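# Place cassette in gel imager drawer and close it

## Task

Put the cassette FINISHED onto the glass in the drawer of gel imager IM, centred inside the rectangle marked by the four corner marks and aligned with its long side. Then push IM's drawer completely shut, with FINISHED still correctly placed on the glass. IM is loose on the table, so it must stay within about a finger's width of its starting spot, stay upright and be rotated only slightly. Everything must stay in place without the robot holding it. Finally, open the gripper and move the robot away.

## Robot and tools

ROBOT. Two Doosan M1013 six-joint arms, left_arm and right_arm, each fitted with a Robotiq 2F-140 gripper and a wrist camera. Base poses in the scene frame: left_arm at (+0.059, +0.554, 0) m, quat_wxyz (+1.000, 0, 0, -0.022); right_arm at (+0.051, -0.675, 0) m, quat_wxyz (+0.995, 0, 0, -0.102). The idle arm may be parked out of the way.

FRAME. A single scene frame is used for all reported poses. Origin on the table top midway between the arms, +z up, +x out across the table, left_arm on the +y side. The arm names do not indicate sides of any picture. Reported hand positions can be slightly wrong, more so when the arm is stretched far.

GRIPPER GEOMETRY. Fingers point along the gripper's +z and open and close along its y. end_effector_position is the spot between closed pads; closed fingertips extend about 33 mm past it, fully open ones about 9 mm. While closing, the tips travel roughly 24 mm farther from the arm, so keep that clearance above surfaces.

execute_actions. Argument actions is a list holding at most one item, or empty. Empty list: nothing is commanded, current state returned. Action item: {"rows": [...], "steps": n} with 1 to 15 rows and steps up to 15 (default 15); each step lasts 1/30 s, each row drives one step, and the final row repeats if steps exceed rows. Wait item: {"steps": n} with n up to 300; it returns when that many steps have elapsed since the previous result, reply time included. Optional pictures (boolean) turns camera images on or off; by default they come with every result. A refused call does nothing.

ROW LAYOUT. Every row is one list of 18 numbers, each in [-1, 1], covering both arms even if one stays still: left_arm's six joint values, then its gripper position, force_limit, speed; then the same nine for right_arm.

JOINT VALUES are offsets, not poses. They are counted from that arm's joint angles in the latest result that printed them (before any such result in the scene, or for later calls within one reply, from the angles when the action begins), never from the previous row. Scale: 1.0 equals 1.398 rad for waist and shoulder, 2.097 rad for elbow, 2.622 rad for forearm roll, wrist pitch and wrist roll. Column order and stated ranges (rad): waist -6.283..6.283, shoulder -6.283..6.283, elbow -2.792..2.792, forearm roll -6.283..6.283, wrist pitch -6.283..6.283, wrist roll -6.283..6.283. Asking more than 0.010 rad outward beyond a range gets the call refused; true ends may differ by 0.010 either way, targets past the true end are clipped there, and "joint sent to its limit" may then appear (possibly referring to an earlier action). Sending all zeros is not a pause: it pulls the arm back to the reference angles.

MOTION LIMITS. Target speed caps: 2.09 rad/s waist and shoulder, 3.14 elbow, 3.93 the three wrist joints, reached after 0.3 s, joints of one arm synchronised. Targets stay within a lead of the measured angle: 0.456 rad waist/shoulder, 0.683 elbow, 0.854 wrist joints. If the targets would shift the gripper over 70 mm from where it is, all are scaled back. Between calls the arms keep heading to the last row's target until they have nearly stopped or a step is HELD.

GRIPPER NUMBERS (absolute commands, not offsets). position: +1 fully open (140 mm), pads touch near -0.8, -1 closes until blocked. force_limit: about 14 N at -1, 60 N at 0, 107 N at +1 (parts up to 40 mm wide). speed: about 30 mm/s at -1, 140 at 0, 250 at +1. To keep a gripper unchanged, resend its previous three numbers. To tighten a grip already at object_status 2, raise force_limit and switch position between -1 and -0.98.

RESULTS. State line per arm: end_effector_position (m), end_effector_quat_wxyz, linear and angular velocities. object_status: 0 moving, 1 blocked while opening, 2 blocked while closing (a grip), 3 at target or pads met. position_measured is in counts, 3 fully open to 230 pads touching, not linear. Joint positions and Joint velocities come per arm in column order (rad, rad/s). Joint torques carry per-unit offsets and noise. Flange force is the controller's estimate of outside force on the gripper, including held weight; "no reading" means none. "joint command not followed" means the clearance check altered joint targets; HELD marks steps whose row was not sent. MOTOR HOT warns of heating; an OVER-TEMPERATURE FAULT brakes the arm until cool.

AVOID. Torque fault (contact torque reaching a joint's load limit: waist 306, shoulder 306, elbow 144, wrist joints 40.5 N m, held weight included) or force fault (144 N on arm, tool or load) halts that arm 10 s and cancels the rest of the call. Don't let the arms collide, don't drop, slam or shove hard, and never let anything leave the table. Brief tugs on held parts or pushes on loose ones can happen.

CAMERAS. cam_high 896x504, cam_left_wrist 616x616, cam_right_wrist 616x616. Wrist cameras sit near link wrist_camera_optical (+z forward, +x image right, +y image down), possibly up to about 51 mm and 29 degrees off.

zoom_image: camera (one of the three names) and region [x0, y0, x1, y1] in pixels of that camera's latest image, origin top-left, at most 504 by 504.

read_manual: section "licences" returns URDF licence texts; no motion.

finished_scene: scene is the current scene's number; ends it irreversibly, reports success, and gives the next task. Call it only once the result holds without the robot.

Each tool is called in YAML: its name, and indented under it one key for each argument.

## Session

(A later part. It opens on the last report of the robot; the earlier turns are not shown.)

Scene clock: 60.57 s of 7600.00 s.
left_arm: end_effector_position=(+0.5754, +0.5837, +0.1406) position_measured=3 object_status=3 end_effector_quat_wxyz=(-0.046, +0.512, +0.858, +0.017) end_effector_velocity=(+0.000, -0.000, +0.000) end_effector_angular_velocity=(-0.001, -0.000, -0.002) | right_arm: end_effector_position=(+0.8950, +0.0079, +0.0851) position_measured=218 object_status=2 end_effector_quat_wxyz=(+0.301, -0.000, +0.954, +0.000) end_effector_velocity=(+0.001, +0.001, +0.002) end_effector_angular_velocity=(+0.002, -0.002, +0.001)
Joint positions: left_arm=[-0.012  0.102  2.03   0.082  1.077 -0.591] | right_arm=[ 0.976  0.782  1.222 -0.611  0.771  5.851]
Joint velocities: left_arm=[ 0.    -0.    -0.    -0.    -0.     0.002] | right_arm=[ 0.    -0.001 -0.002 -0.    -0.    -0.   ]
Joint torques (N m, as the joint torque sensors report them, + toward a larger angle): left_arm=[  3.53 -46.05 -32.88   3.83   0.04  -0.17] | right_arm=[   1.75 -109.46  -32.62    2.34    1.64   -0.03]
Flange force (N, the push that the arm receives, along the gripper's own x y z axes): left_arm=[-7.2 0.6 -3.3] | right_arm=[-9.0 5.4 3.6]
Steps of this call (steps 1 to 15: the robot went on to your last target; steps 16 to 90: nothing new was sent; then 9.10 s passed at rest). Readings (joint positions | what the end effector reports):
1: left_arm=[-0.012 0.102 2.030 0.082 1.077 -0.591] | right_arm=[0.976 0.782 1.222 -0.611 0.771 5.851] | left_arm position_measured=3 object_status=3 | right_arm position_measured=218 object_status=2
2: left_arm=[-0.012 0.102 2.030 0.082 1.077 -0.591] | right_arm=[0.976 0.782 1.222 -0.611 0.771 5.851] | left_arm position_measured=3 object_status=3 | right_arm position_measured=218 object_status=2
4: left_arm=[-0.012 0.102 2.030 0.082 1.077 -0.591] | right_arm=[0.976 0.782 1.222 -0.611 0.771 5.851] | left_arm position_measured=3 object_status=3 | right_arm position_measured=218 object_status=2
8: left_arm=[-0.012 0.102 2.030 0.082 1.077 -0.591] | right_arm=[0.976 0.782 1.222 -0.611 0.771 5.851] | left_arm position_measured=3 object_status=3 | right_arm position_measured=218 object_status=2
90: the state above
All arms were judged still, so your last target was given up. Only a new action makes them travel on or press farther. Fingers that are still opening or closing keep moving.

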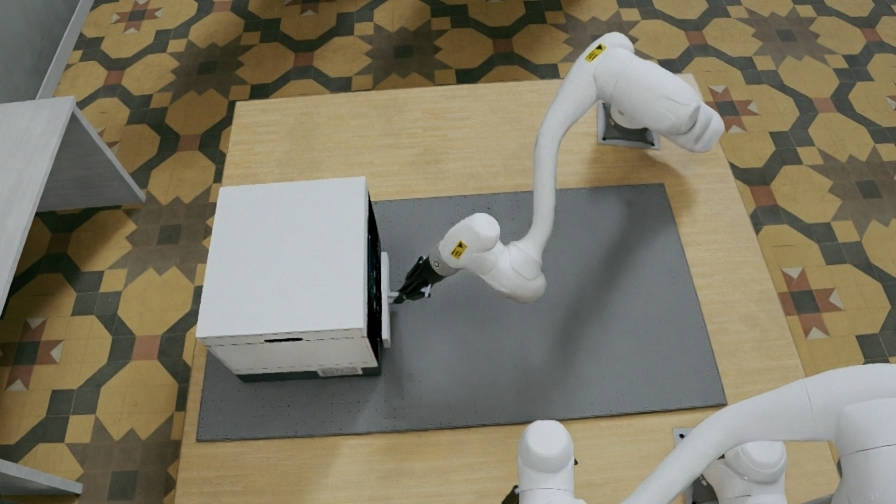

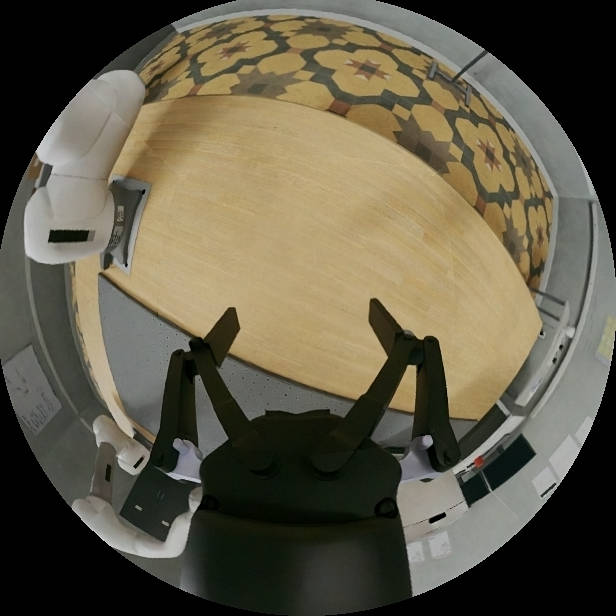

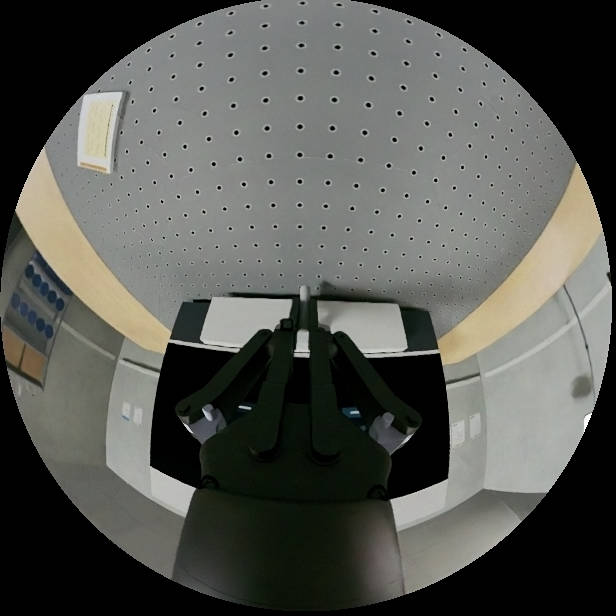

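execute_actions:
  actions:
    - {"rows":[[0,0,0,0,0,0,1,0,0,0.0016,-0.0022,0.0027,-0.0009,-0.0003,0.0018,-1,0.6,-0.3],[0,0,0,0,0,0,1,0,0,0.0033,-0.0044,0.0054,-0.0018,-0.0007,0.0036,-1,0.6,-0.3],[0,0,0,0,0,0,1,0,0,0.0049,-0.0066,0.0082,-0.0027,-0.001,0.0053,-1,0.6,-0.3],[0,0,0,0,0,0,1,0,0,0.0065,-0.0088,0.0109,-0.0036,-0.0014,0.0071,-1,0.6,-0.3],[0,0,0,0,0,0,1,0,0,0.0082,-0.011,0.0136,-0.0045,-0.0017,0.0089,-1,0.6,-0.3],[0,0,0,0,0,0,1,0,0,0.0098,-0.0132,0.0163,-0.0054,-0.0021,0.0107,-1,0.6,-0.3],[0,0,0,0,0,0,1,0,0,0.0114,-0.0155,0.019,-0.0063,-0.0024,0.0124,-1,0.6,-0.3],[0,0,0,0,0,0,1,0,0,0.0131,-0.0177,0.0218,-0.0072,-0.0028,0.0142,-1,0.6,-0.3],[0,0,0,0,0,0,1,0,0,0.0147,-0.0199,0.0245,-0.0081,-0.0031,0.016,-1,0.6,-0.3],[0,0,0,0,0,0,1,0,0,0.0164,-0.0221,0.0272,-0.0091,-0.0035,0.0178,-1,0.6,-0.3],[0,0,0,0,0,0,1,0,0,0.018,-0.0243,0.0299,-0.01,-0.0038,0.0196,-1,0.6,-0.3],[0,0,0,0,0,0,1,0,0,0.0196,-0.0265,0.0326,-0.0109,-0.0041,0.0213,-1,0.6,-0.3],[0,0,0,0,0,0,1,0,0,0.0213,-0.0287,0.0354,-0.0118,-0.0045,0.0231,-1,0.6,-0.3],[0,0,0,0,0,0,1,0,0,0.0229,-0.0309,0.0381,-0.0127,-0.0048,0.0249,-1,0.6,-0.3],[0,0,0,0,0,0,1,0,0,0.0245,-0.0331,0.0408,-0.0136,-0.0052,0.0267,-1,0.6,-0.3]],"steps":15}
  pictures: false

execute_actions:
  actions:
    - {"steps":12}

Scene clock: 68.97 s of 7600.00 s.
left_arm: end_effector_position=(+0.5754, +0.5837, +0.1406) position_measured=3 object_status=3 end_effector_quat_wxyz=(-0.046, +0.512, +0.858, +0.017) end_effector_velocity=(+0.000, -0.000, +0.000) end_effector_angular_velocity=(+0.000, -0.001, -0.002) | right_arm: end_effector_position=(+0.8574, +0.0080, +0.0852) position_measured=218 object_status=2 end_effector_quat_wxyz=(+0.301, +0.000, +0.954, +0.000) end_effector_velocity=(-0.089, -0.002, -0.000) end_effector_angular_velocity=(+0.001, -0.000, +0.001)
Joint positions: left_arm=[-0.012  0.102  2.03   0.082  1.077 -0.591] | right_arm=[ 1.005  0.744  1.294 -0.641  0.759  5.91 ]
Joint velocities: left_arm=[-0.001 -0.    -0.     0.    -0.001  0.001] | right_arm=[ 0.068 -0.092  0.17  -0.069 -0.027  0.138]
Joint torques (N m, as the joint torque sensors report them, + toward a larger angle): left_arm=[  3.85 -45.74 -33.06   3.72   0.08  -0.23] | right_arm=[   3.04 -108.5   -35.65    1.75    0.46    0.03]
Flange force (N, the push that the arm receives, along the gripper's own x y z axes): left_arm=[-7.3 -0.3 -3.6] | right_arm=[-4.7 0.4 3.9]
Steps of this call (steps 1 to 90: nothing new was sent; then 4.90 s passed at rest; steps 91 to 105: all 15 steps of this action). Readings (joint positions | what the end effector reports):
91: left_arm=[-0.012 0.102 2.030 0.082 1.077 -0.591] | right_arm=[0.976 0.782 1.222 -0.611 0.771 5.851] | left_arm position_measured=3 object_status=3 | right_arm position_measured=218 object_status=2
92: left_arm=[-0.012 0.102 2.030 0.082 1.077 -0.591] | right_arm=[0.976 0.781 1.224 -0.612 0.771 5.853] | left_arm position_measured=3 object_status=3 | right_arm position_measured=218 object_status=2
94: left_arm=[-0.012 0.102 2.030 0.082 1.077 -0.591] | right_arm=[0.980 0.777 1.232 -0.616 0.769 5.859] | left_arm position_measured=3 object_status=3 | right_arm position_measured=218 object_status=2
98: left_arm=[-0.012 0.102 2.030 0.082 1.077 -0.591] | right_arm=[0.989 0.765 1.254 -0.625 0.766 5.877] | left_arm position_measured=3 object_status=3 | right_arm position_measured=218 object_status=2
105: the state above

Scene clock: 69.37 s of 7600.00 s.
left_arm: end_effector_position=(+0.5754, +0.5837, +0.1406) position_measured=3 object_status=3 end_effector_quat_wxyz=(-0.046, +0.512, +0.858, +0.017) end_effector_velocity=(-0.000, +0.000, -0.000) end_effector_angular_velocity=(+0.000, -0.000, -0.001) | right_arm: end_effector_position=(+0.8503, +0.0079, +0.0852) position_measured=218 object_status=2 end_effector_quat_wxyz=(+0.301, +0.000, +0.954, +0.000) end_effector_velocity=(-0.001, -0.001, -0.002) end_effector_angular_velocity=(-0.002, +0.002, +0.001)
Joint positions: left_arm=[-0.012  0.102  2.03   0.082  1.077 -0.591] | right_arm=[ 1.01   0.736  1.307 -0.647  0.757  5.921]
Joint velocities: left_arm=[ 0.001 -0.     0.001  0.    -0.     0.001] | right_arm=[-0.     0.     0.002  0.001 -0.    -0.001]
Joint torques (N m, as the joint torque sensors report them, + toward a larger angle): left_arm=[  2.79 -45.03 -32.82   3.81   0.07  -0.12] | right_arm=[   1.01 -110.9   -34.33    1.58    1.68   -0.13]
Flange force (N, the push that the arm receives, along the gripper's own x y z axes): left_arm=[-4.9 0.0 -4.1] | right_arm=[-5.3 7.0 9.1]
Steps of this call (steps 1 to 12: the robot went on to your last target). Readings (joint positions | what the end effector reports):
1: left_arm=[-0.012 0.102 2.030 0.082 1.077 -0.591] | right_arm=[1.007 0.741 1.299 -0.644 0.758 5.914] | left_arm position_measured=3 object_status=3 | right_arm position_measured=218 object_status=2
2: left_arm=[-0.012 0.102 2.030 0.082 1.077 -0.591] | right_arm=[1.009 0.738 1.304 -0.645 0.758 5.918] | left_arm position_measured=3 object_status=3 | right_arm position_measured=218 object_status=2
4: left_arm=[-0.012 0.102 2.030 0.082 1.077 -0.591] | right_arm=[1.010 0.737 1.306 -0.647 0.757 5.920] | left_arm position_measured=3 object_status=3 | right_arm position_measured=218 object_status=2
8: left_arm=[-0.012 0.102 2.030 0.082 1.077 -0.591] | right_arm=[1.010 0.736 1.307 -0.647 0.757 5.921] | left_arm position_measured=3 object_status=3 | right_arm position_measured=218 object_status=2
12: the state above

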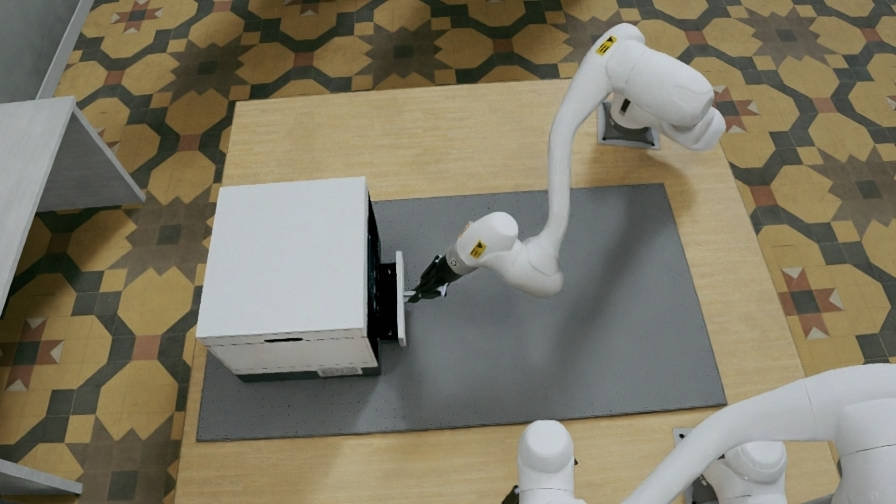

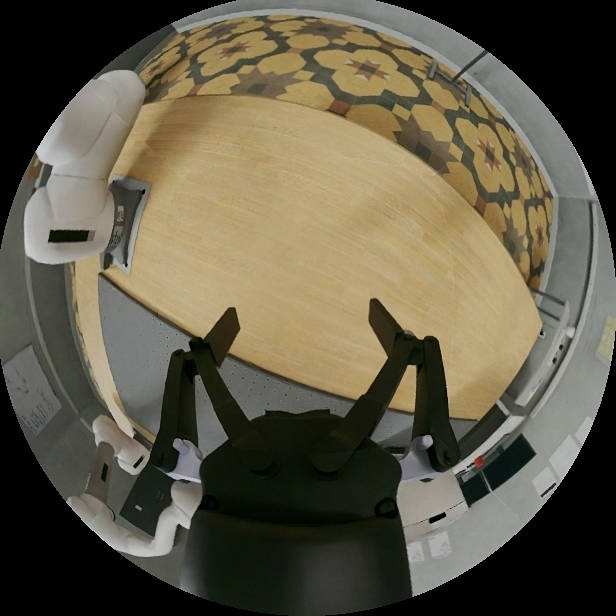

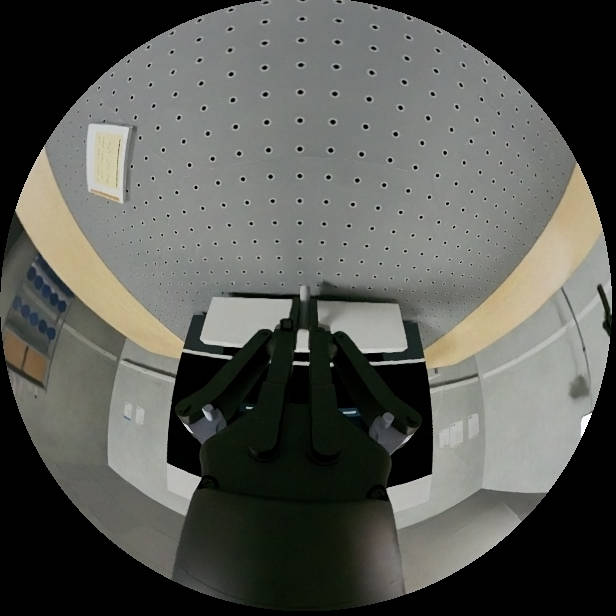

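execute_actions:
  actions:
    - {"rows":[[0,0,0,0,0,0,1,0,0,0.002,-0.0023,0.0028,-0.0009,-0.0002,0.002,-1,0.6,-0.3],[0,0,0,0,0,0,1,0,0,0.0039,-0.0046,0.0056,-0.0019,-0.0005,0.0039,-1,0.6,-0.3],[0,0,0,0,0,0,1,0,0,0.0059,-0.0068,0.0083,-0.0028,-0.0007,0.0059,-1,0.6,-0.3],[0,0,0,0,0,0,1,0,0,0.0079,-0.0091,0.0111,-0.0037,-0.0009,0.0078,-1,0.6,-0.3],[0,0,0,0,0,0,1,0,0,0.0098,-0.0114,0.0139,-0.0046,-0.0011,0.0098,-1,0.6,-0.3],[0,0,0,0,0,0,1,0,0,0.0118,-0.0137,0.0167,-0.0056,-0.0014,0.0117,-1,0.6,-0.3],[0,0,0,0,0,0,1,0,0,0.0138,-0.016,0.0194,-0.0065,-0.0016,0.0137,-1,0.6,-0.3],[0,0,0,0,0,0,1,0,0,0.0158,-0.0183,0.0222,-0.0074,-0.0018,0.0156,-1,0.6,-0.3],[0,0,0,0,0,0,1,0,0,0.0177,-0.0205,0.025,-0.0083,-0.002,0.0176,-1,0.6,-0.3],[0,0,0,0,0,0,1,0,0,0.0197,-0.0228,0.0278,-0.0093,-0.0023,0.0196,-1,0.6,-0.3],[0,0,0,0,0,0,1,0,0,0.0217,-0.0251,0.0306,-0.0102,-0.0025,0.0215,-1,0.6,-0.3],[0,0,0,0,0,0,1,0,0,0.0236,-0.0274,0.0333,-0.0111,-0.0027,0.0235,-1,0.6,-0.3],[0,0,0,0,0,0,1,0,0,0.0256,-0.0297,0.0361,-0.012,-0.0029,0.0254,-1,0.6,-0.3],[0,0,0,0,0,0,1,0,0,0.0276,-0.0319,0.0389,-0.013,-0.0032,0.0274,-1,0.6,-0.3],[0,0,0,0,0,0,1,0,0,0.0295,-0.0342,0.0417,-0.0139,-0.0034,0.0293,-1,0.6,-0.3]],"steps":15}
  pictures: false

execute_actions:
  actions:
    - {"steps":10}
  pictures: false

execute_actions:
  actions:
    - {"rows":[[0,0,0,0,0,0,1,0,0,0.0019,-0.0019,0.0022,-0.0008,-0.0001,0.0017,-1,0.6,-0.3],[0,0,0,0,0,0,1,0,0,0.0038,-0.0037,0.0045,-0.0015,-0.0001,0.0034,-1,0.6,-0.3],[0,0,0,0,0,0,1,0,0,0.0057,-0.0056,0.0067,-0.0023,-0.0002,0.0052,-1,0.6,-0.3],[0,0,0,0,0,0,1,0,0,0.0076,-0.0075,0.009,-0.003,-0.0002,0.0069,-1,0.6,-0.3],[0,0,0,0,0,0,1,0,0,0.0094,-0.0094,0.0112,-0.0038,-0.0003,0.0086,-1,0.6,-0.3],[0,0,0,0,0,0,1,0,0,0.0113,-0.0112,0.0135,-0.0045,-0.0003,0.0103,-1,0.6,-0.3],[0,0,0,0,0,0,1,0,0,0.0132,-0.0131,0.0157,-0.0053,-0.0004,0.012,-1,0.6,-0.3],[0,0,0,0,0,0,1,0,0,0.0151,-0.015,0.018,-0.006,-0.0005,0.0138,-1,0.6,-0.3],[0,0,0,0,0,0,1,0,0,0.017,-0.0169,0.0202,-0.0068,-0.0005,0.0155,-1,0.6,-0.3],[0,0,0,0,0,0,1,0,0,0.0189,-0.0187,0.0225,-0.0075,-0.0006,0.0172,-1,0.6,-0.3],[0,0,0,0,0,0,1,0,0,0.0208,-0.0206,0.0247,-0.0083,-0.0006,0.0189,-1,0.6,-0.3],[0,0,0,0,0,0,1,0,0,0.0227,-0.0225,0.027,-0.009,-0.0007,0.0206,-1,0.6,-0.3],[0,0,0,0,0,0,1,0,0,0.0245,-0.0244,0.0292,-0.0098,-0.0007,0.0224,-1,0.6,-0.3],[0,0,0,0,0,0,1,0,0,0.0264,-0.0262,0.0315,-0.0105,-0.0008,0.0241,-1,0.6,-0.3],[0,0,0,0,0,0,1,0,0,0.0283,-0.0281,0.0337,-0.0113,-0.0009,0.0258,-1,0.6,-0.3]],"steps":15}
  pictures: false

execute_actions:
  actions:
    - {"steps":12}

Scene clock: 86.30 s of 7600.00 s.
left_arm: end_effector_position=(+0.5754, +0.5837, +0.1406) position_measured=3 object_status=3 end_effector_quat_wxyz=(-0.046, +0.512, +0.858, +0.017) end_effector_velocity=(+0.001, +0.001, +0.001) end_effector_angular_velocity=(-0.000, -0.001, +0.000) | right_arm: end_effector_position=(+0.8077, +0.0081, +0.0851) position_measured=218 object_status=2 end_effector_quat_wxyz=(+0.301, +0.000, +0.954, +0.000) end_effector_velocity=(-0.099, +0.000, +0.000) end_effector_angular_velocity=(+0.002, -0.002, +0.006)
Joint positions: left_arm=[-0.012  0.102  2.03   0.082  1.077 -0.591] | right_arm=[ 1.045  0.696  1.381 -0.678  0.749  5.985]
Joint velocities: left_arm=[ 0.002 -0.    -0.001  0.     0.     0.001] | right_arm=[ 0.083 -0.093  0.169 -0.073 -0.019  0.15 ]
Joint torques (N m, as the joint torque sensors report them, + toward a larger angle): left_arm=[  3.25 -45.83 -32.56   3.75   0.02  -0.29] | right_arm=[  10.4  -105.44  -35.7     2.37   -1.05   -0.16]
Flange force (N, the push that the arm receives, along the gripper's own x y z axes): left_arm=[-6.3 1.3 -4.0] | right_arm=[-8.4 -3.3 8.3]
Steps of this call (steps 1 to 30: the robot went on to your last target; steps 31 to 90: nothing new was sent; then 13.43 s passed at rest; steps 91 to 105: all 15 steps of this action). Readings (joint positions | what the end effector reports):
91: left_arm=[-0.012 0.102 2.030 0.082 1.077 -0.591] | right_arm=[1.010 0.736 1.307 -0.647 0.757 5.921] | left_arm position_measured=3 object_status=3 | right_arm position_measured=218 object_status=2
92: left_arm=[-0.012 0.102 2.030 0.082 1.077 -0.591] | right_arm=[1.011 0.735 1.309 -0.648 0.757 5.923] | left_arm position_measured=3 object_status=3 | right_arm position_measured=218 object_status=2
94: left_arm=[-0.012 0.102 2.030 0.082 1.077 -0.591] | right_arm=[1.015 0.730 1.318 -0.651 0.757 5.930] | left_arm position_measured=3 object_status=3 | right_arm position_measured=218 object_status=2
98: left_arm=[-0.012 0.102 2.030 0.082 1.077 -0.591] | right_arm=[1.026 0.718 1.340 -0.661 0.754 5.950] | left_arm position_measured=3 object_status=3 | right_arm position_measured=218 object_status=2
105: the state above

Scene clock: 86.63 s of 7600.00 s.
left_arm: end_effector_position=(+0.5754, +0.5837, +0.1406) position_measured=3 object_status=3 end_effector_quat_wxyz=(-0.046, +0.512, +0.858, +0.017) end_effector_velocity=(+0.000, -0.000, -0.000) end_effector_angular_velocity=(+0.001, +0.000, +0.002) | right_arm: end_effector_position=(+0.7997, +0.0079, +0.0850) position_measured=218 object_status=2 end_effector_quat_wxyz=(+0.301, -0.000, +0.954, +0.000) end_effector_velocity=(+0.000, -0.001, +0.001) end_effector_angular_velocity=(+0.000, -0.001, -0.000)
Joint positions: left_arm=[-0.012  0.102  2.03   0.082  1.077 -0.591] | right_arm=[ 1.051  0.688  1.395 -0.683  0.748  5.998]
Joint velocities: left_arm=[-0.     0.001 -0.     0.     0.    -0.002] | right_arm=[-0.    -0.002  0.001 -0.     0.    -0.   ]
Joint torques (N m, as the joint torque sensors report them, + toward a larger angle): left_arm=[  3.24 -46.28 -32.7    3.77  -0.05  -0.16] | right_arm=[   2.43 -102.76  -32.36    2.06    1.44    0.  ]
Flange force (N, the push that the arm receives, along the gripper's own x y z axes): left_arm=[-7.1 1.5 -3.5] | right_arm=[-6.8 4.3 5.4]
Steps of this call (steps 1 to 10: the robot went on to your last target). Readings (joint positions | what the end effector reports):
1: left_arm=[-0.012 0.102 2.030 0.082 1.077 -0.591] | right_arm=[1.048 0.693 1.386 -0.680 0.749 5.990] | left_arm position_measured=3 object_status=3 | right_arm position_measured=218 object_status=2
2: left_arm=[-0.012 0.102 2.030 0.082 1.077 -0.591] | right_arm=[1.050 0.690 1.391 -0.682 0.748 5.994] | left_arm position_measured=3 object_status=3 | right_arm position_measured=218 object_status=2
4: left_arm=[-0.012 0.102 2.030 0.082 1.077 -0.591] | right_arm=[1.051 0.689 1.394 -0.683 0.748 5.997] | left_arm position_measured=3 object_status=3 | right_arm position_measured=218 object_status=2
8: left_arm=[-0.012 0.102 2.030 0.082 1.077 -0.591] | right_arm=[1.051 0.688 1.395 -0.683 0.748 5.998] | left_arm position_measured=3 object_status=3 | right_arm position_measured=218 object_status=2
10: the state above

Scene clock: 87.13 s of 7600.00 s.
left_arm: end_effector_position=(+0.5754, +0.5837, +0.1406) position_measured=3 object_status=3 end_effector_quat_wxyz=(-0.046, +0.512, +0.858, +0.017) end_effector_velocity=(+0.000, -0.000, +0.001) end_effector_angular_velocity=(-0.000, -0.001, -0.002) | right_arm: end_effector_position=(+0.7615, +0.0081, +0.0849) position_measured=218 object_status=2 end_effector_quat_wxyz=(+0.301, -0.000, +0.954, +0.000) end_effector_velocity=(-0.089, -0.001, -0.001) end_effector_angular_velocity=(+0.002, -0.000, +0.003)
Joint positions: left_arm=[-0.012  0.102  2.03   0.082  1.077 -0.591] | right_arm=[ 1.085  0.655  1.454 -0.708  0.746  6.055]
Joint velocities: left_arm=[-0.    -0.001 -0.    -0.    -0.     0.001] | right_arm=[ 0.078 -0.077  0.139 -0.058 -0.006  0.133]
Joint torques (N m, as the joint torque sensors report them, + toward a larger angle): left_arm=[  2.56 -47.03 -32.72   3.89   0.03  -0.13] | right_arm=[  7.7  -97.48 -33.35   2.44  -0.55  -0.05]
Flange force (N, the push that the arm receives, along the gripper's own x y z axes): left_arm=[-6.9 3.0 -2.5] | right_arm=[-7.9 -3.0 3.2]
Steps of this call (steps 1 to 15: all 15 steps of this action). Readings (joint positions | what the end effector reports):
1: left_arm=[-0.012 0.102 2.030 0.082 1.077 -0.591] | right_arm=[1.052 0.688 1.395 -0.683 0.748 5.998] | left_arm position_measured=3 object_status=3 | right_arm position_measured=218 object_status=2
2: left_arm=[-0.012 0.102 2.030 0.082 1.077 -0.591] | right_arm=[1.052 0.687 1.396 -0.684 0.748 5.999] | left_arm position_measured=3 object_status=3 | right_arm position_measured=218 object_status=2
4: left_arm=[-0.012 0.102 2.030 0.082 1.077 -0.591] | right_arm=[1.056 0.684 1.403 -0.687 0.748 6.006] | left_arm position_measured=3 object_status=3 | right_arm position_measured=218 object_status=2
8: left_arm=[-0.012 0.102 2.030 0.082 1.077 -0.591] | right_arm=[1.066 0.674 1.421 -0.695 0.747 6.023] | left_arm position_measured=3 object_status=3 | right_arm position_measured=218 object_status=2
15: the state above

Scene clock: 87.53 s of 7600.00 s.
left_arm: end_effector_position=(+0.5754, +0.5837, +0.1406) position_measured=3 object_status=3 end_effector_quat_wxyz=(-0.046, +0.512, +0.858, +0.017) end_effector_velocity=(+0.000, +0.000, -0.000) end_effector_angular_velocity=(-0.001, -0.000, +0.002) | right_arm: end_effector_position=(+0.7545, +0.0079, +0.0849) position_measured=218 object_status=2 end_effector_quat_wxyz=(+0.301, -0.000, +0.954, +0.001) end_effector_velocity=(+0.001, +0.001, +0.002) end_effector_angular_velocity=(+0.002, -0.002, +0.000)
Joint positions: left_arm=[-0.012  0.102  2.03   0.082  1.077 -0.591] | right_arm=[ 1.091  0.649  1.465 -0.713  0.745  6.065]
Joint velocities: left_arm=[ 0.001  0.    -0.    -0.001 -0.    -0.001] | right_arm=[-0.    -0.001 -0.001  0.    -0.    -0.   ]
Joint torques (N m, as the joint torque sensors report them, + toward a larger angle): left_arm=[  3.68 -47.37 -33.12   3.82   0.06  -0.23] | right_arm=[  3.52 -99.03 -32.03   2.02   1.1   -0.09]
Flange force (N, the push that the arm receives, along the gripper's own x y z axes): left_arm=[-8.3 2.1 -1.9] | right_arm=[-6.6 3.4 5.7]
Steps of this call (steps 1 to 12: the robot went on to your last target). Readings (joint positions | what the end effector reports):
1: left_arm=[-0.012 0.102 2.030 0.082 1.077 -0.591] | right_arm=[1.087 0.653 1.459 -0.710 0.746 6.059] | left_arm position_measured=3 object_status=3 | right_arm position_measured=218 object_status=2
2: left_arm=[-0.012 0.102 2.030 0.082 1.077 -0.591] | right_arm=[1.089 0.651 1.462 -0.712 0.746 6.062] | left_arm position_measured=3 object_status=3 | right_arm position_measured=218 object_status=2
4: left_arm=[-0.012 0.102 2.030 0.082 1.077 -0.591] | right_arm=[1.091 0.650 1.465 -0.713 0.745 6.064] | left_arm position_measured=3 object_status=3 | right_arm position_measured=218 object_status=2
8: left_arm=[-0.012 0.102 2.030 0.082 1.077 -0.591] | right_arm=[1.091 0.649 1.465 -0.713 0.745 6.065] | left_arm position_measured=3 object_status=3 | right_arm position_measured=218 object_status=2
12: the state above

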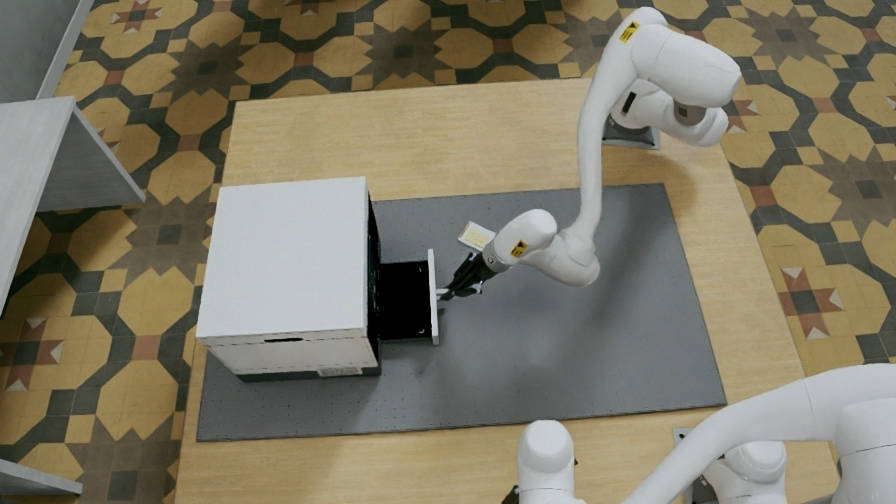

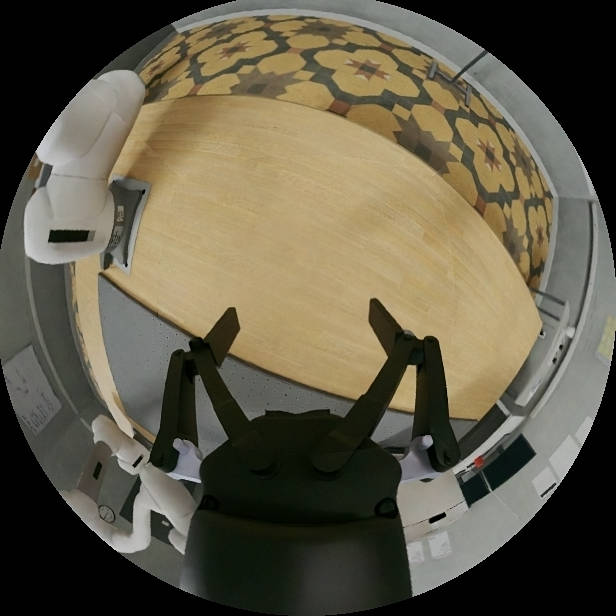

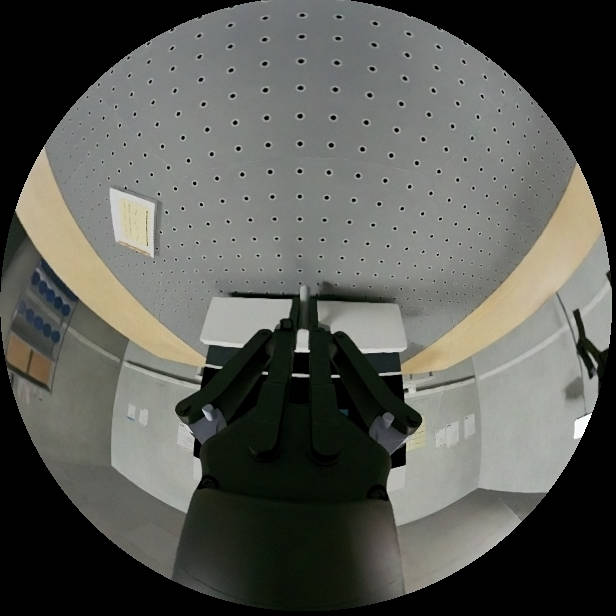

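execute_actions:
  actions:
    - {"rows":[[0,0,0,0,0,0,1,0,0,0.0018,-0.0015,0.0018,-0.0006,0.0001,0.0015,-1,0.6,-0.3],[0,0,0,0,0,0,1,0,0,0.0035,-0.003,0.0036,-0.0012,0.0001,0.003,-1,0.6,-0.3],[0,0,0,0,0,0,1,0,0,0.0053,-0.0045,0.0054,-0.0018,0.0002,0.0045,-1,0.6,-0.3],[0,0,0,0,0,0,1,0,0,0.007,-0.006,0.0071,-0.0024,0.0003,0.0059,-1,0.6,-0.3],[0,0,0,0,0,0,1,0,0,0.0088,-0.0076,0.0089,-0.003,0.0003,0.0074,-1,0.6,-0.3],[0,0,0,0,0,0,1,0,0,0.0105,-0.0091,0.0107,-0.0036,0.0004,0.0089,-1,0.6,-0.3],[0,0,0,0,0,0,1,0,0,0.0123,-0.0106,0.0125,-0.0042,0.0004,0.0104,-1,0.6,-0.3],[0,0,0,0,0,0,1,0,0,0.0141,-0.0121,0.0143,-0.0048,0.0005,0.0119,-1,0.6,-0.3],[0,0,0,0,0,0,1,0,0,0.0158,-0.0136,0.0161,-0.0054,0.0006,0.0134,-1,0.6,-0.3],[0,0,0,0,0,0,1,0,0,0.0176,-0.0151,0.0179,-0.006,0.0006,0.0149,-1,0.6,-0.3],[0,0,0,0,0,0,1,0,0,0.0193,-0.0166,0.0197,-0.0066,0.0007,0.0164,-1,0.6,-0.3],[0,0,0,0,0,0,1,0,0,0.0211,-0.0181,0.0214,-0.0072,0.0008,0.0178,-1,0.6,-0.3],[0,0,0,0,0,0,1,0,0,0.0228,-0.0197,0.0232,-0.0078,0.0008,0.0193,-1,0.6,-0.3],[0,0,0,0,0,0,1,0,0,0.0246,-0.0212,0.025,-0.0084,0.0009,0.0208,-1,0.6,-0.3],[0,0,0,0,0,0,1,0,0,0.0264,-0.0227,0.0268,-0.009,0.001,0.0223,-1,0.6,-0.3]],"steps":15}
  pictures: false

execute_actions:
  actions:
    - {"steps":12}

Scene clock: 96.53 s of 7600.00 s.
left_arm: end_effector_position=(+0.5754, +0.5837, +0.1406) position_measured=3 object_status=3 end_effector_quat_wxyz=(-0.046, +0.512, +0.858, +0.017) end_effector_velocity=(+0.000, +0.000, -0.000) end_effector_angular_velocity=(+0.001, +0.000, +0.000) | right_arm: end_effector_position=(+0.7212, +0.0080, +0.0849) position_measured=218 object_status=2 end_effector_quat_wxyz=(+0.301, -0.000, +0.954, +0.000) end_effector_velocity=(-0.079, -0.001, -0.000) end_effector_angular_velocity=(+0.000, -0.000, +0.001)
Joint positions: left_arm=[-0.012  0.102  2.03   0.082  1.077 -0.591] | right_arm=[ 1.122  0.622  1.513 -0.733  0.747  6.115]
Joint velocities: left_arm=[-0.     0.    -0.     0.001  0.    -0.001] | right_arm=[ 0.074 -0.063  0.112 -0.046  0.005  0.115]
Joint torques (N m, as the joint torque sensors report them, + toward a larger angle): left_arm=[  2.99 -47.16 -33.27   3.74   0.09  -0.24] | right_arm=[  9.95 -99.08 -34.8    1.87  -0.18  -0.12]
Flange force (N, the push that the arm receives, along the gripper's own x y z axes): left_arm=[-6.6 2.3 -1.7] | right_arm=[-7.4 -3.2 10.2]
Steps of this call (steps 1 to 30: the robot went on to your last target; steps 31 to 90: nothing new was sent; then 5.50 s passed at rest; steps 91 to 105: all 15 steps of this action). Readings (joint positions | what the end effector reports):
91: left_arm=[-0.012 0.102 2.030 0.082 1.077 -0.591] | right_arm=[1.091 0.649 1.465 -0.713 0.745 6.065] | left_arm position_measured=3 object_status=3 | right_arm position_measured=218 object_status=2
92: left_arm=[-0.012 0.102 2.030 0.082 1.077 -0.591] | right_arm=[1.092 0.648 1.467 -0.714 0.745 6.067] | left_arm position_measured=3 object_status=3 | right_arm position_measured=218 object_status=2
94: left_arm=[-0.012 0.102 2.030 0.082 1.077 -0.591] | right_arm=[1.096 0.645 1.472 -0.716 0.746 6.073] | left_arm position_measured=3 object_status=3 | right_arm position_measured=218 object_status=2
98: left_arm=[-0.012 0.102 2.030 0.082 1.077 -0.591] | right_arm=[1.105 0.637 1.487 -0.722 0.746 6.087] | left_arm position_measured=3 object_status=3 | right_arm position_measured=218 object_status=2
105: the state above

Scene clock: 96.93 s of 7600.00 s.
left_arm: end_effector_position=(+0.5754, +0.5837, +0.1406) position_measured=3 object_status=3 end_effector_quat_wxyz=(-0.046, +0.512, +0.858, +0.017) end_effector_velocity=(-0.000, +0.000, -0.001) end_effector_angular_velocity=(+0.000, +0.001, +0.001) | right_arm: end_effector_position=(+0.7151, +0.0079, +0.0849) position_measured=218 object_status=2 end_effector_quat_wxyz=(+0.301, -0.000, +0.954, +0.000) end_effector_velocity=(-0.000, +0.000, +0.001) end_effector_angular_velocity=(+0.000, -0.000, +0.001)
Joint positions: left_arm=[-0.012  0.102  2.03   0.082  1.077 -0.591] | right_arm=[ 1.128  0.617  1.521 -0.737  0.748  6.124]
Joint velocities: left_arm=[ 0.001  0.     0.001  0.    -0.001 -0.   ] | right_arm=[ 0.001 -0.001  0.    -0.     0.    -0.001]
Joint torques (N m, as the joint torque sensors report them, + toward a larger angle): left_arm=[  3.12 -46.75 -33.06   3.94   0.15  -0.31] | right_arm=[  3.28 -99.41 -33.41   1.29   1.25  -0.15]
Flange force (N, the push that the arm receives, along the gripper's own x y z axes): left_arm=[-6.7 1.9 -1.8] | right_arm=[-4.1 3.8 9.0]
Steps of this call (steps 1 to 12: the robot went on to your last target). Readings (joint positions | what the end effector reports):
1: left_arm=[-0.012 0.102 2.030 0.082 1.077 -0.591] | right_arm=[1.125 0.620 1.517 -0.735 0.748 6.118] | left_arm position_measured=3 object_status=3 | right_arm position_measured=218 object_status=2
2: left_arm=[-0.012 0.102 2.030 0.082 1.077 -0.591] | right_arm=[1.126 0.619 1.519 -0.735 0.748 6.121] | left_arm position_measured=3 object_status=3 | right_arm position_measured=218 object_status=2
4: left_arm=[-0.012 0.102 2.030 0.082 1.077 -0.591] | right_arm=[1.128 0.618 1.521 -0.736 0.748 6.123] | left_arm position_measured=3 object_status=3 | right_arm position_measured=218 object_status=2
8: left_arm=[-0.012 0.102 2.030 0.082 1.077 -0.591] | right_arm=[1.128 0.617 1.521 -0.737 0.748 6.124] | left_arm position_measured=3 object_status=3 | right_arm position_measured=218 object_status=2
12: the state above

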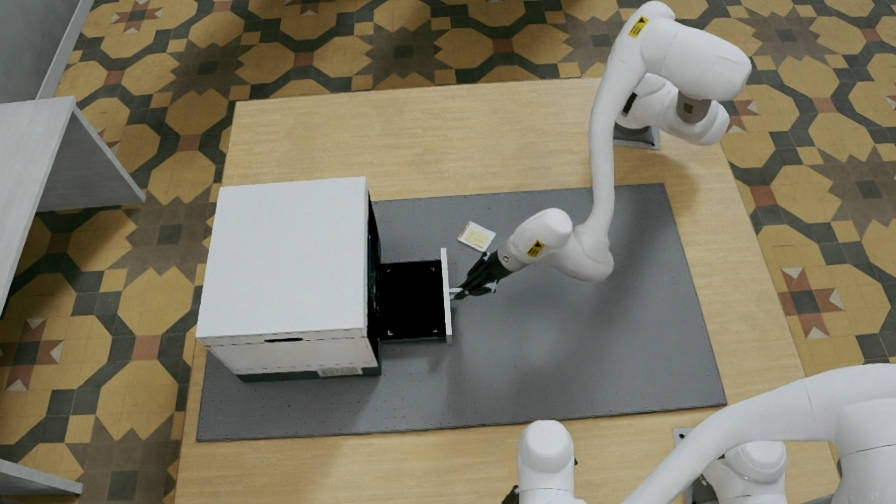

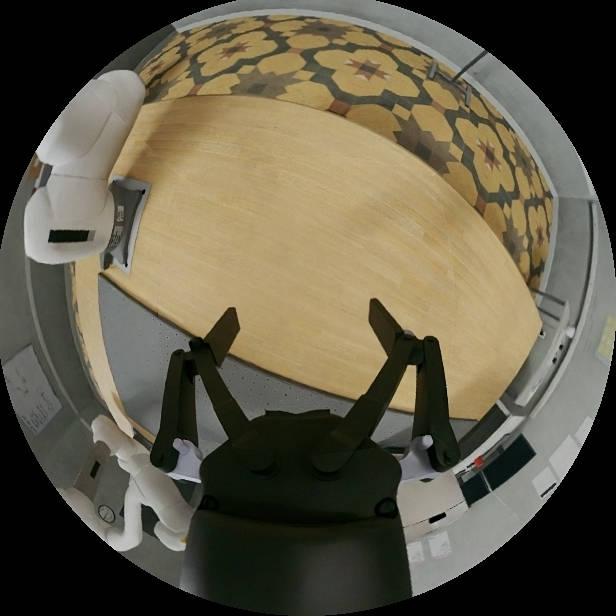

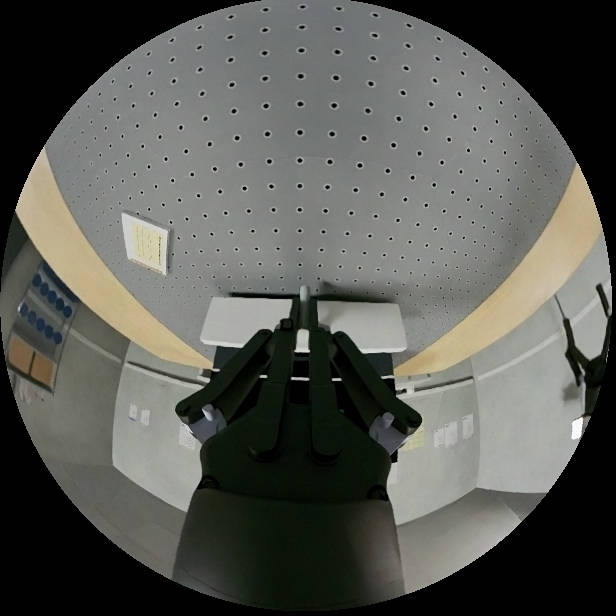

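execute_actions:
  actions:
    - {"rows":[[0,0,0,0,0,0,1,0,0,0.001,-0.0008,0.0009,-0.0003,0.0001,0.0008,-1,0.6,-0.3],[0,0,0,0,0,0,1,0,0,0.002,-0.0016,0.0018,-0.0006,0.0001,0.0016,-1,0.6,-0.3],[0,0,0,0,0,0,1,0,0,0.0029,-0.0023,0.0027,-0.0009,0.0002,0.0024,-1,0.6,-0.3],[0,0,0,0,0,0,1,0,0,0.0039,-0.0031,0.0036,-0.0012,0.0003,0.0032,-1,0.6,-0.3],[0,0,0,0,0,0,1,0,0,0.0049,-0.0039,0.0045,-0.0015,0.0003,0.004,-1,0.6,-0.3]],"steps":15}
  pictures: false

execute_actions:
  actions:
    - {"rows":[[0,0,0,0,0,0,1,0,0,0,0,0,0,0,0,0.2,0,0]],"steps":15}
  pictures: false

Scene clock: 101.53 s of 7600.00 s.
left_arm: end_effector_position=(+0.5754, +0.5837, +0.1406) position_measured=3 object_status=3 end_effector_quat_wxyz=(-0.046, +0.512, +0.858, +0.017) end_effector_velocity=(-0.000, -0.000, -0.000) end_effector_angular_velocity=(+0.000, +0.000, -0.001) | right_arm: end_effector_position=(+0.7081, +0.0080, +0.0850) position_measured=218 object_status=2 end_effector_quat_wxyz=(+0.301, -0.000, +0.954, +0.000) end_effector_velocity=(-0.000, +0.001, +0.000) end_effector_angular_velocity=(+0.001, -0.000, +0.000)
Joint positions: left_arm=[-0.012  0.102  2.03   0.082  1.077 -0.591] | right_arm=[ 1.135  0.612  1.531 -0.741  0.749  6.134]
Joint velocities: left_arm=[-0.001  0.     0.     0.    -0.     0.   ] | right_arm=[ 0.001  0.    -0.     0.    -0.     0.001]
Joint torques (N m, as the joint torque sensors report them, + toward a larger angle): left_arm=[  2.54 -45.95 -33.16   3.79  -0.05  -0.31] | right_arm=[   4.35 -101.67  -35.22    1.07    0.75   -0.08]
Flange force (N, the push that the arm receives, along the gripper's own x y z axes): left_arm=[-5.5 1.3 -2.8] | right_arm=[-3.2 3.4 11.7]
Steps of this call (steps 1 to 15: the robot went on to your last target; steps 16 to 90: nothing new was sent; then 1.10 s passed at rest; steps 91 to 105: all 15 steps of this action). Readings (joint positions | what the end effector reports):
91: left_arm=[-0.012 0.102 2.030 0.082 1.077 -0.591] | right_arm=[1.128 0.617 1.522 -0.737 0.748 6.124] | left_arm position_measured=3 object_status=3 | right_arm position_measured=218 object_status=2
92: left_arm=[-0.012 0.102 2.030 0.082 1.077 -0.591] | right_arm=[1.128 0.617 1.522 -0.737 0.748 6.125] | left_arm position_measured=3 object_status=3 | right_arm position_measured=218 object_status=2
94: left_arm=[-0.012 0.102 2.030 0.082 1.077 -0.591] | right_arm=[1.131 0.615 1.525 -0.738 0.748 6.128] | left_arm position_measured=3 object_status=3 | right_arm position_measured=218 object_status=2
98: left_arm=[-0.012 0.102 2.030 0.082 1.077 -0.591] | right_arm=[1.134 0.612 1.530 -0.740 0.749 6.133] | left_arm position_measured=3 object_status=3 | right_arm position_measured=218 object_status=2
105: the state above

Scene clock: 102.03 s of 7600.00 s.
left_arm: end_effector_position=(+0.5754, +0.5837, +0.1406) position_measured=3 object_status=3 end_effector_quat_wxyz=(-0.046, +0.512, +0.858, +0.017) end_effector_velocity=(+0.000, +0.000, +0.000) end_effector_angular_velocity=(+0.000, +0.000, +0.000) | right_arm: end_effector_position=(+0.7081, +0.0080, +0.0850) position_measured=116 object_status=0 end_effector_quat_wxyz=(+0.301, -0.000, +0.954, +0.000) end_effector_velocity=(+0.001, -0.001, -0.001) end_effector_angular_velocity=(-0.001, +0.001, -0.002)
Joint positions: left_arm=[-0.012  0.102  2.03   0.082  1.077 -0.591] | right_arm=[ 1.135  0.612  1.531 -0.741  0.749  6.134]
Joint velocities: left_arm=[ 0. -0. -0.  0.  0.  0.] | right_arm=[-0.001  0.001 -0.001  0.     0.001  0.   ]
Joint torques (N m, as the joint torque sensors report them, + toward a larger angle): left_arm=[  3.18 -46.85 -32.94   3.9    0.1   -0.03] | right_arm=[  3.8  -91.12 -32.12   1.65  -0.05  -0.17]
Flange force (N, the push that the arm receives, along the gripper's own x y z axes): left_arm=[-7.7 1.9 -2.3] | right_arm=[-5.6 -1.4 0.5]
Steps of this call (steps 1 to 15: all 15 steps of this action). Readings (joint positions | what the end effector reports):
1: left_arm=[-0.012 0.102 2.030 0.082 1.077 -0.591] | right_arm=[1.135 0.612 1.531 -0.741 0.749 6.134] | left_arm position_measured=3 object_status=3 | right_arm position_measured=218 object_status=0
2: left_arm=[-0.012 0.102 2.030 0.082 1.077 -0.591] | right_arm=[1.135 0.612 1.531 -0.741 0.749 6.134] | left_arm position_measured=3 object_status=3 | right_arm position_measured=218 object_status=0
4: left_arm=[-0.012 0.102 2.030 0.082 1.077 -0.591] | right_arm=[1.135 0.612 1.531 -0.741 0.749 6.134] | left_arm position_measured=3 object_status=3 | right_arm position_measured=200 object_status=0
8: left_arm=[-0.012 0.102 2.030 0.082 1.077 -0.591] | right_arm=[1.135 0.612 1.531 -0.741 0.749 6.134] | left_arm position_measured=3 object_status=3 | right_arm position_measured=169 object_status=0
15: the state above

execute_actions:
  actions:
    - {"rows":[[0,0,0,0,0,0,1,0,0,0,-0.03,0,0,0,0,0.2,0,0],[0,0,0,0,0,0,1,0,0,0,-0.06,0,0,0,0,0.2,0,0],[0,0,0,0,0,0,1,0,0,0,-0.09,0,0,0,0,0.2,0,0]],"steps":15}

zoom_image:
  camera: "cam_high"
  region: [370, 190, 530, 350]

Scene clock: 111.97 s of 7600.00 s.
left_arm: end_effector_position=(+0.5754, +0.5837, +0.1406) position_measured=3 object_status=3 end_effector_quat_wxyz=(-0.046, +0.512, +0.858, +0.017) end_effector_velocity=(+0.000, +0.000, +0.000) end_effector_angular_velocity=(+0.001, -0.000, -0.001) | right_arm: end_effector_position=(+0.7087, +0.0089, +0.2034) position_measured=104 object_status=3 end_effector_quat_wxyz=(+0.336, +0.015, +0.940, +0.048) end_effector_velocity=(+0.000, -0.002, +0.001) end_effector_angular_velocity=(+0.000, -0.000, -0.001)
Joint positions: left_arm=[-0.012  0.102  2.03   0.082  1.077 -0.591] | right_arm=[ 1.135  0.486  1.531 -0.741  0.749  6.134]
Joint velocities: left_arm=[-0.    -0.    -0.     0.001  0.    -0.   ] | right_arm=[-0.002 -0.003  0.002 -0.    -0.    -0.   ]
Joint torques (N m, as the joint torque sensors report them, + toward a larger angle): left_arm=[  3.33 -46.31 -32.93   3.85  -0.03  -0.25] | right_arm=[  3.51 -81.76 -34.77   1.74  -0.25  -0.3 ]
Flange force (N, the push that the arm receives, along the gripper's own x y z axes): left_arm=[-7.1 1.2 -3.2] | right_arm=[-5.6 -2.3 -1.3]
Steps of this call (steps 1 to 15: the robot went on to your last target; steps 16 to 90: nothing new was sent; then 6.43 s passed at rest; steps 91 to 105: all 15 steps of this action). Readings (joint positions | what the end effector reports):
91: left_arm=[-0.012 0.102 2.030 0.082 1.077 -0.591] | right_arm=[1.135 0.612 1.531 -0.741 0.749 6.134] | left_arm position_measured=3 object_status=3 | right_arm position_measured=104 object_status=3
92: left_arm=[-0.012 0.102 2.030 0.082 1.077 -0.591] | right_arm=[1.135 0.609 1.531 -0.741 0.749 6.134] | left_arm position_measured=3 object_status=3 | right_arm position_measured=104 object_status=3
94: left_arm=[-0.012 0.102 2.030 0.082 1.077 -0.591] | right_arm=[1.135 0.580 1.531 -0.741 0.749 6.134] | left_arm position_measured=3 object_status=3 | right_arm position_measured=104 object_status=3
98: left_arm=[-0.012 0.102 2.030 0.082 1.077 -0.591] | right_arm=[1.135 0.509 1.531 -0.741 0.749 6.134] | left_arm position_measured=3 object_status=3 | right_arm position_measured=104 object_status=3
105: the state above

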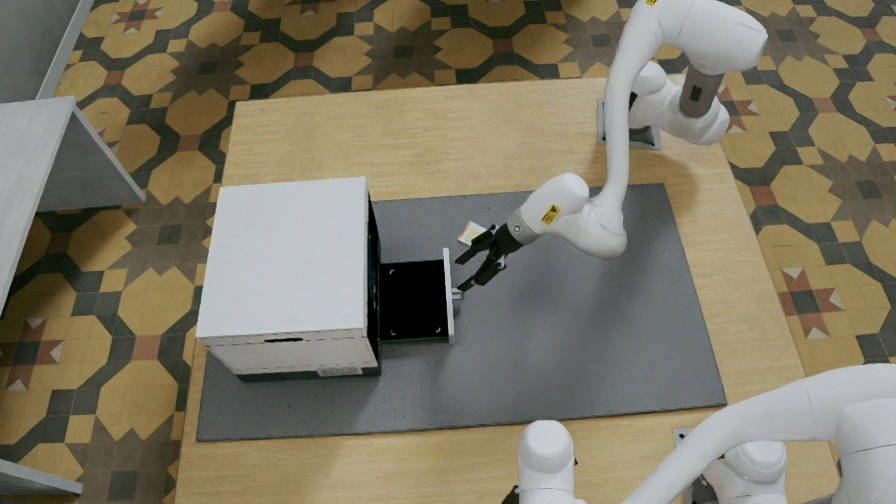

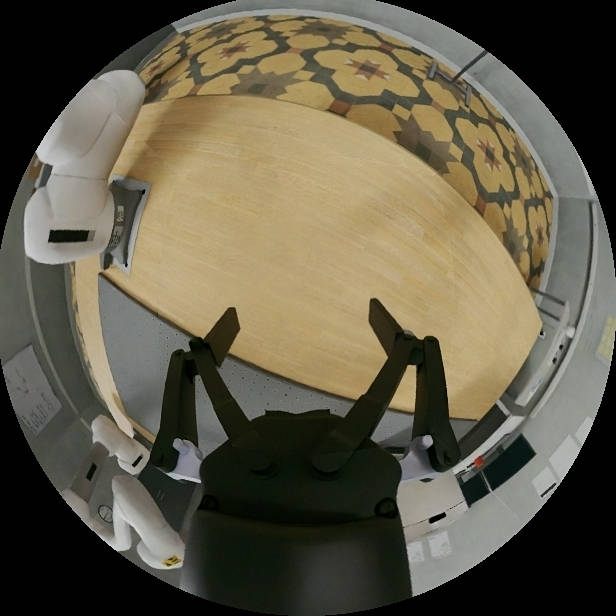

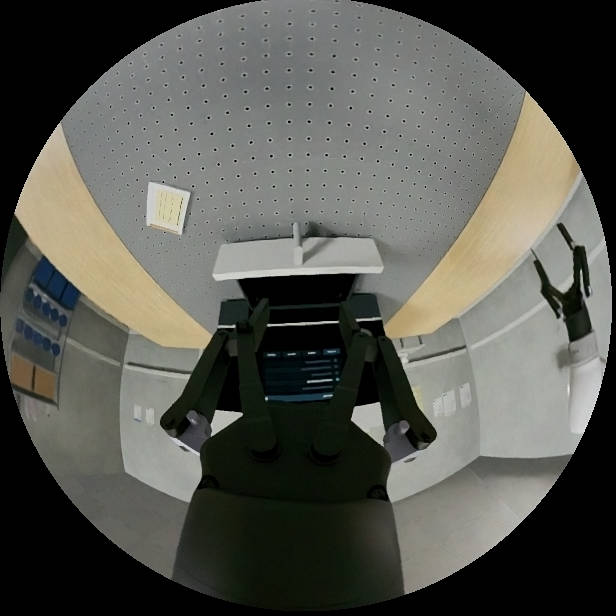

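Region (370, 190, 530, 350) of cam_high's 896x504 image, scaled by 3.150, with more detail than that image has.

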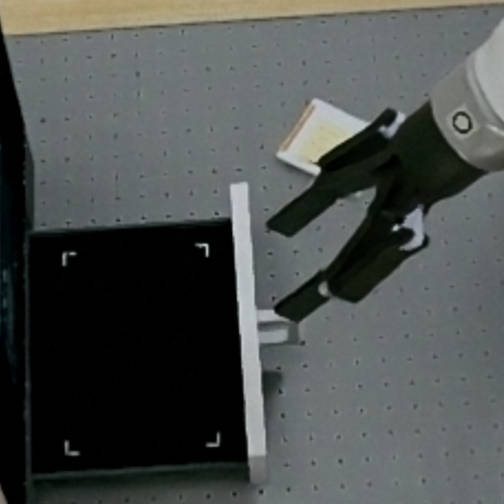

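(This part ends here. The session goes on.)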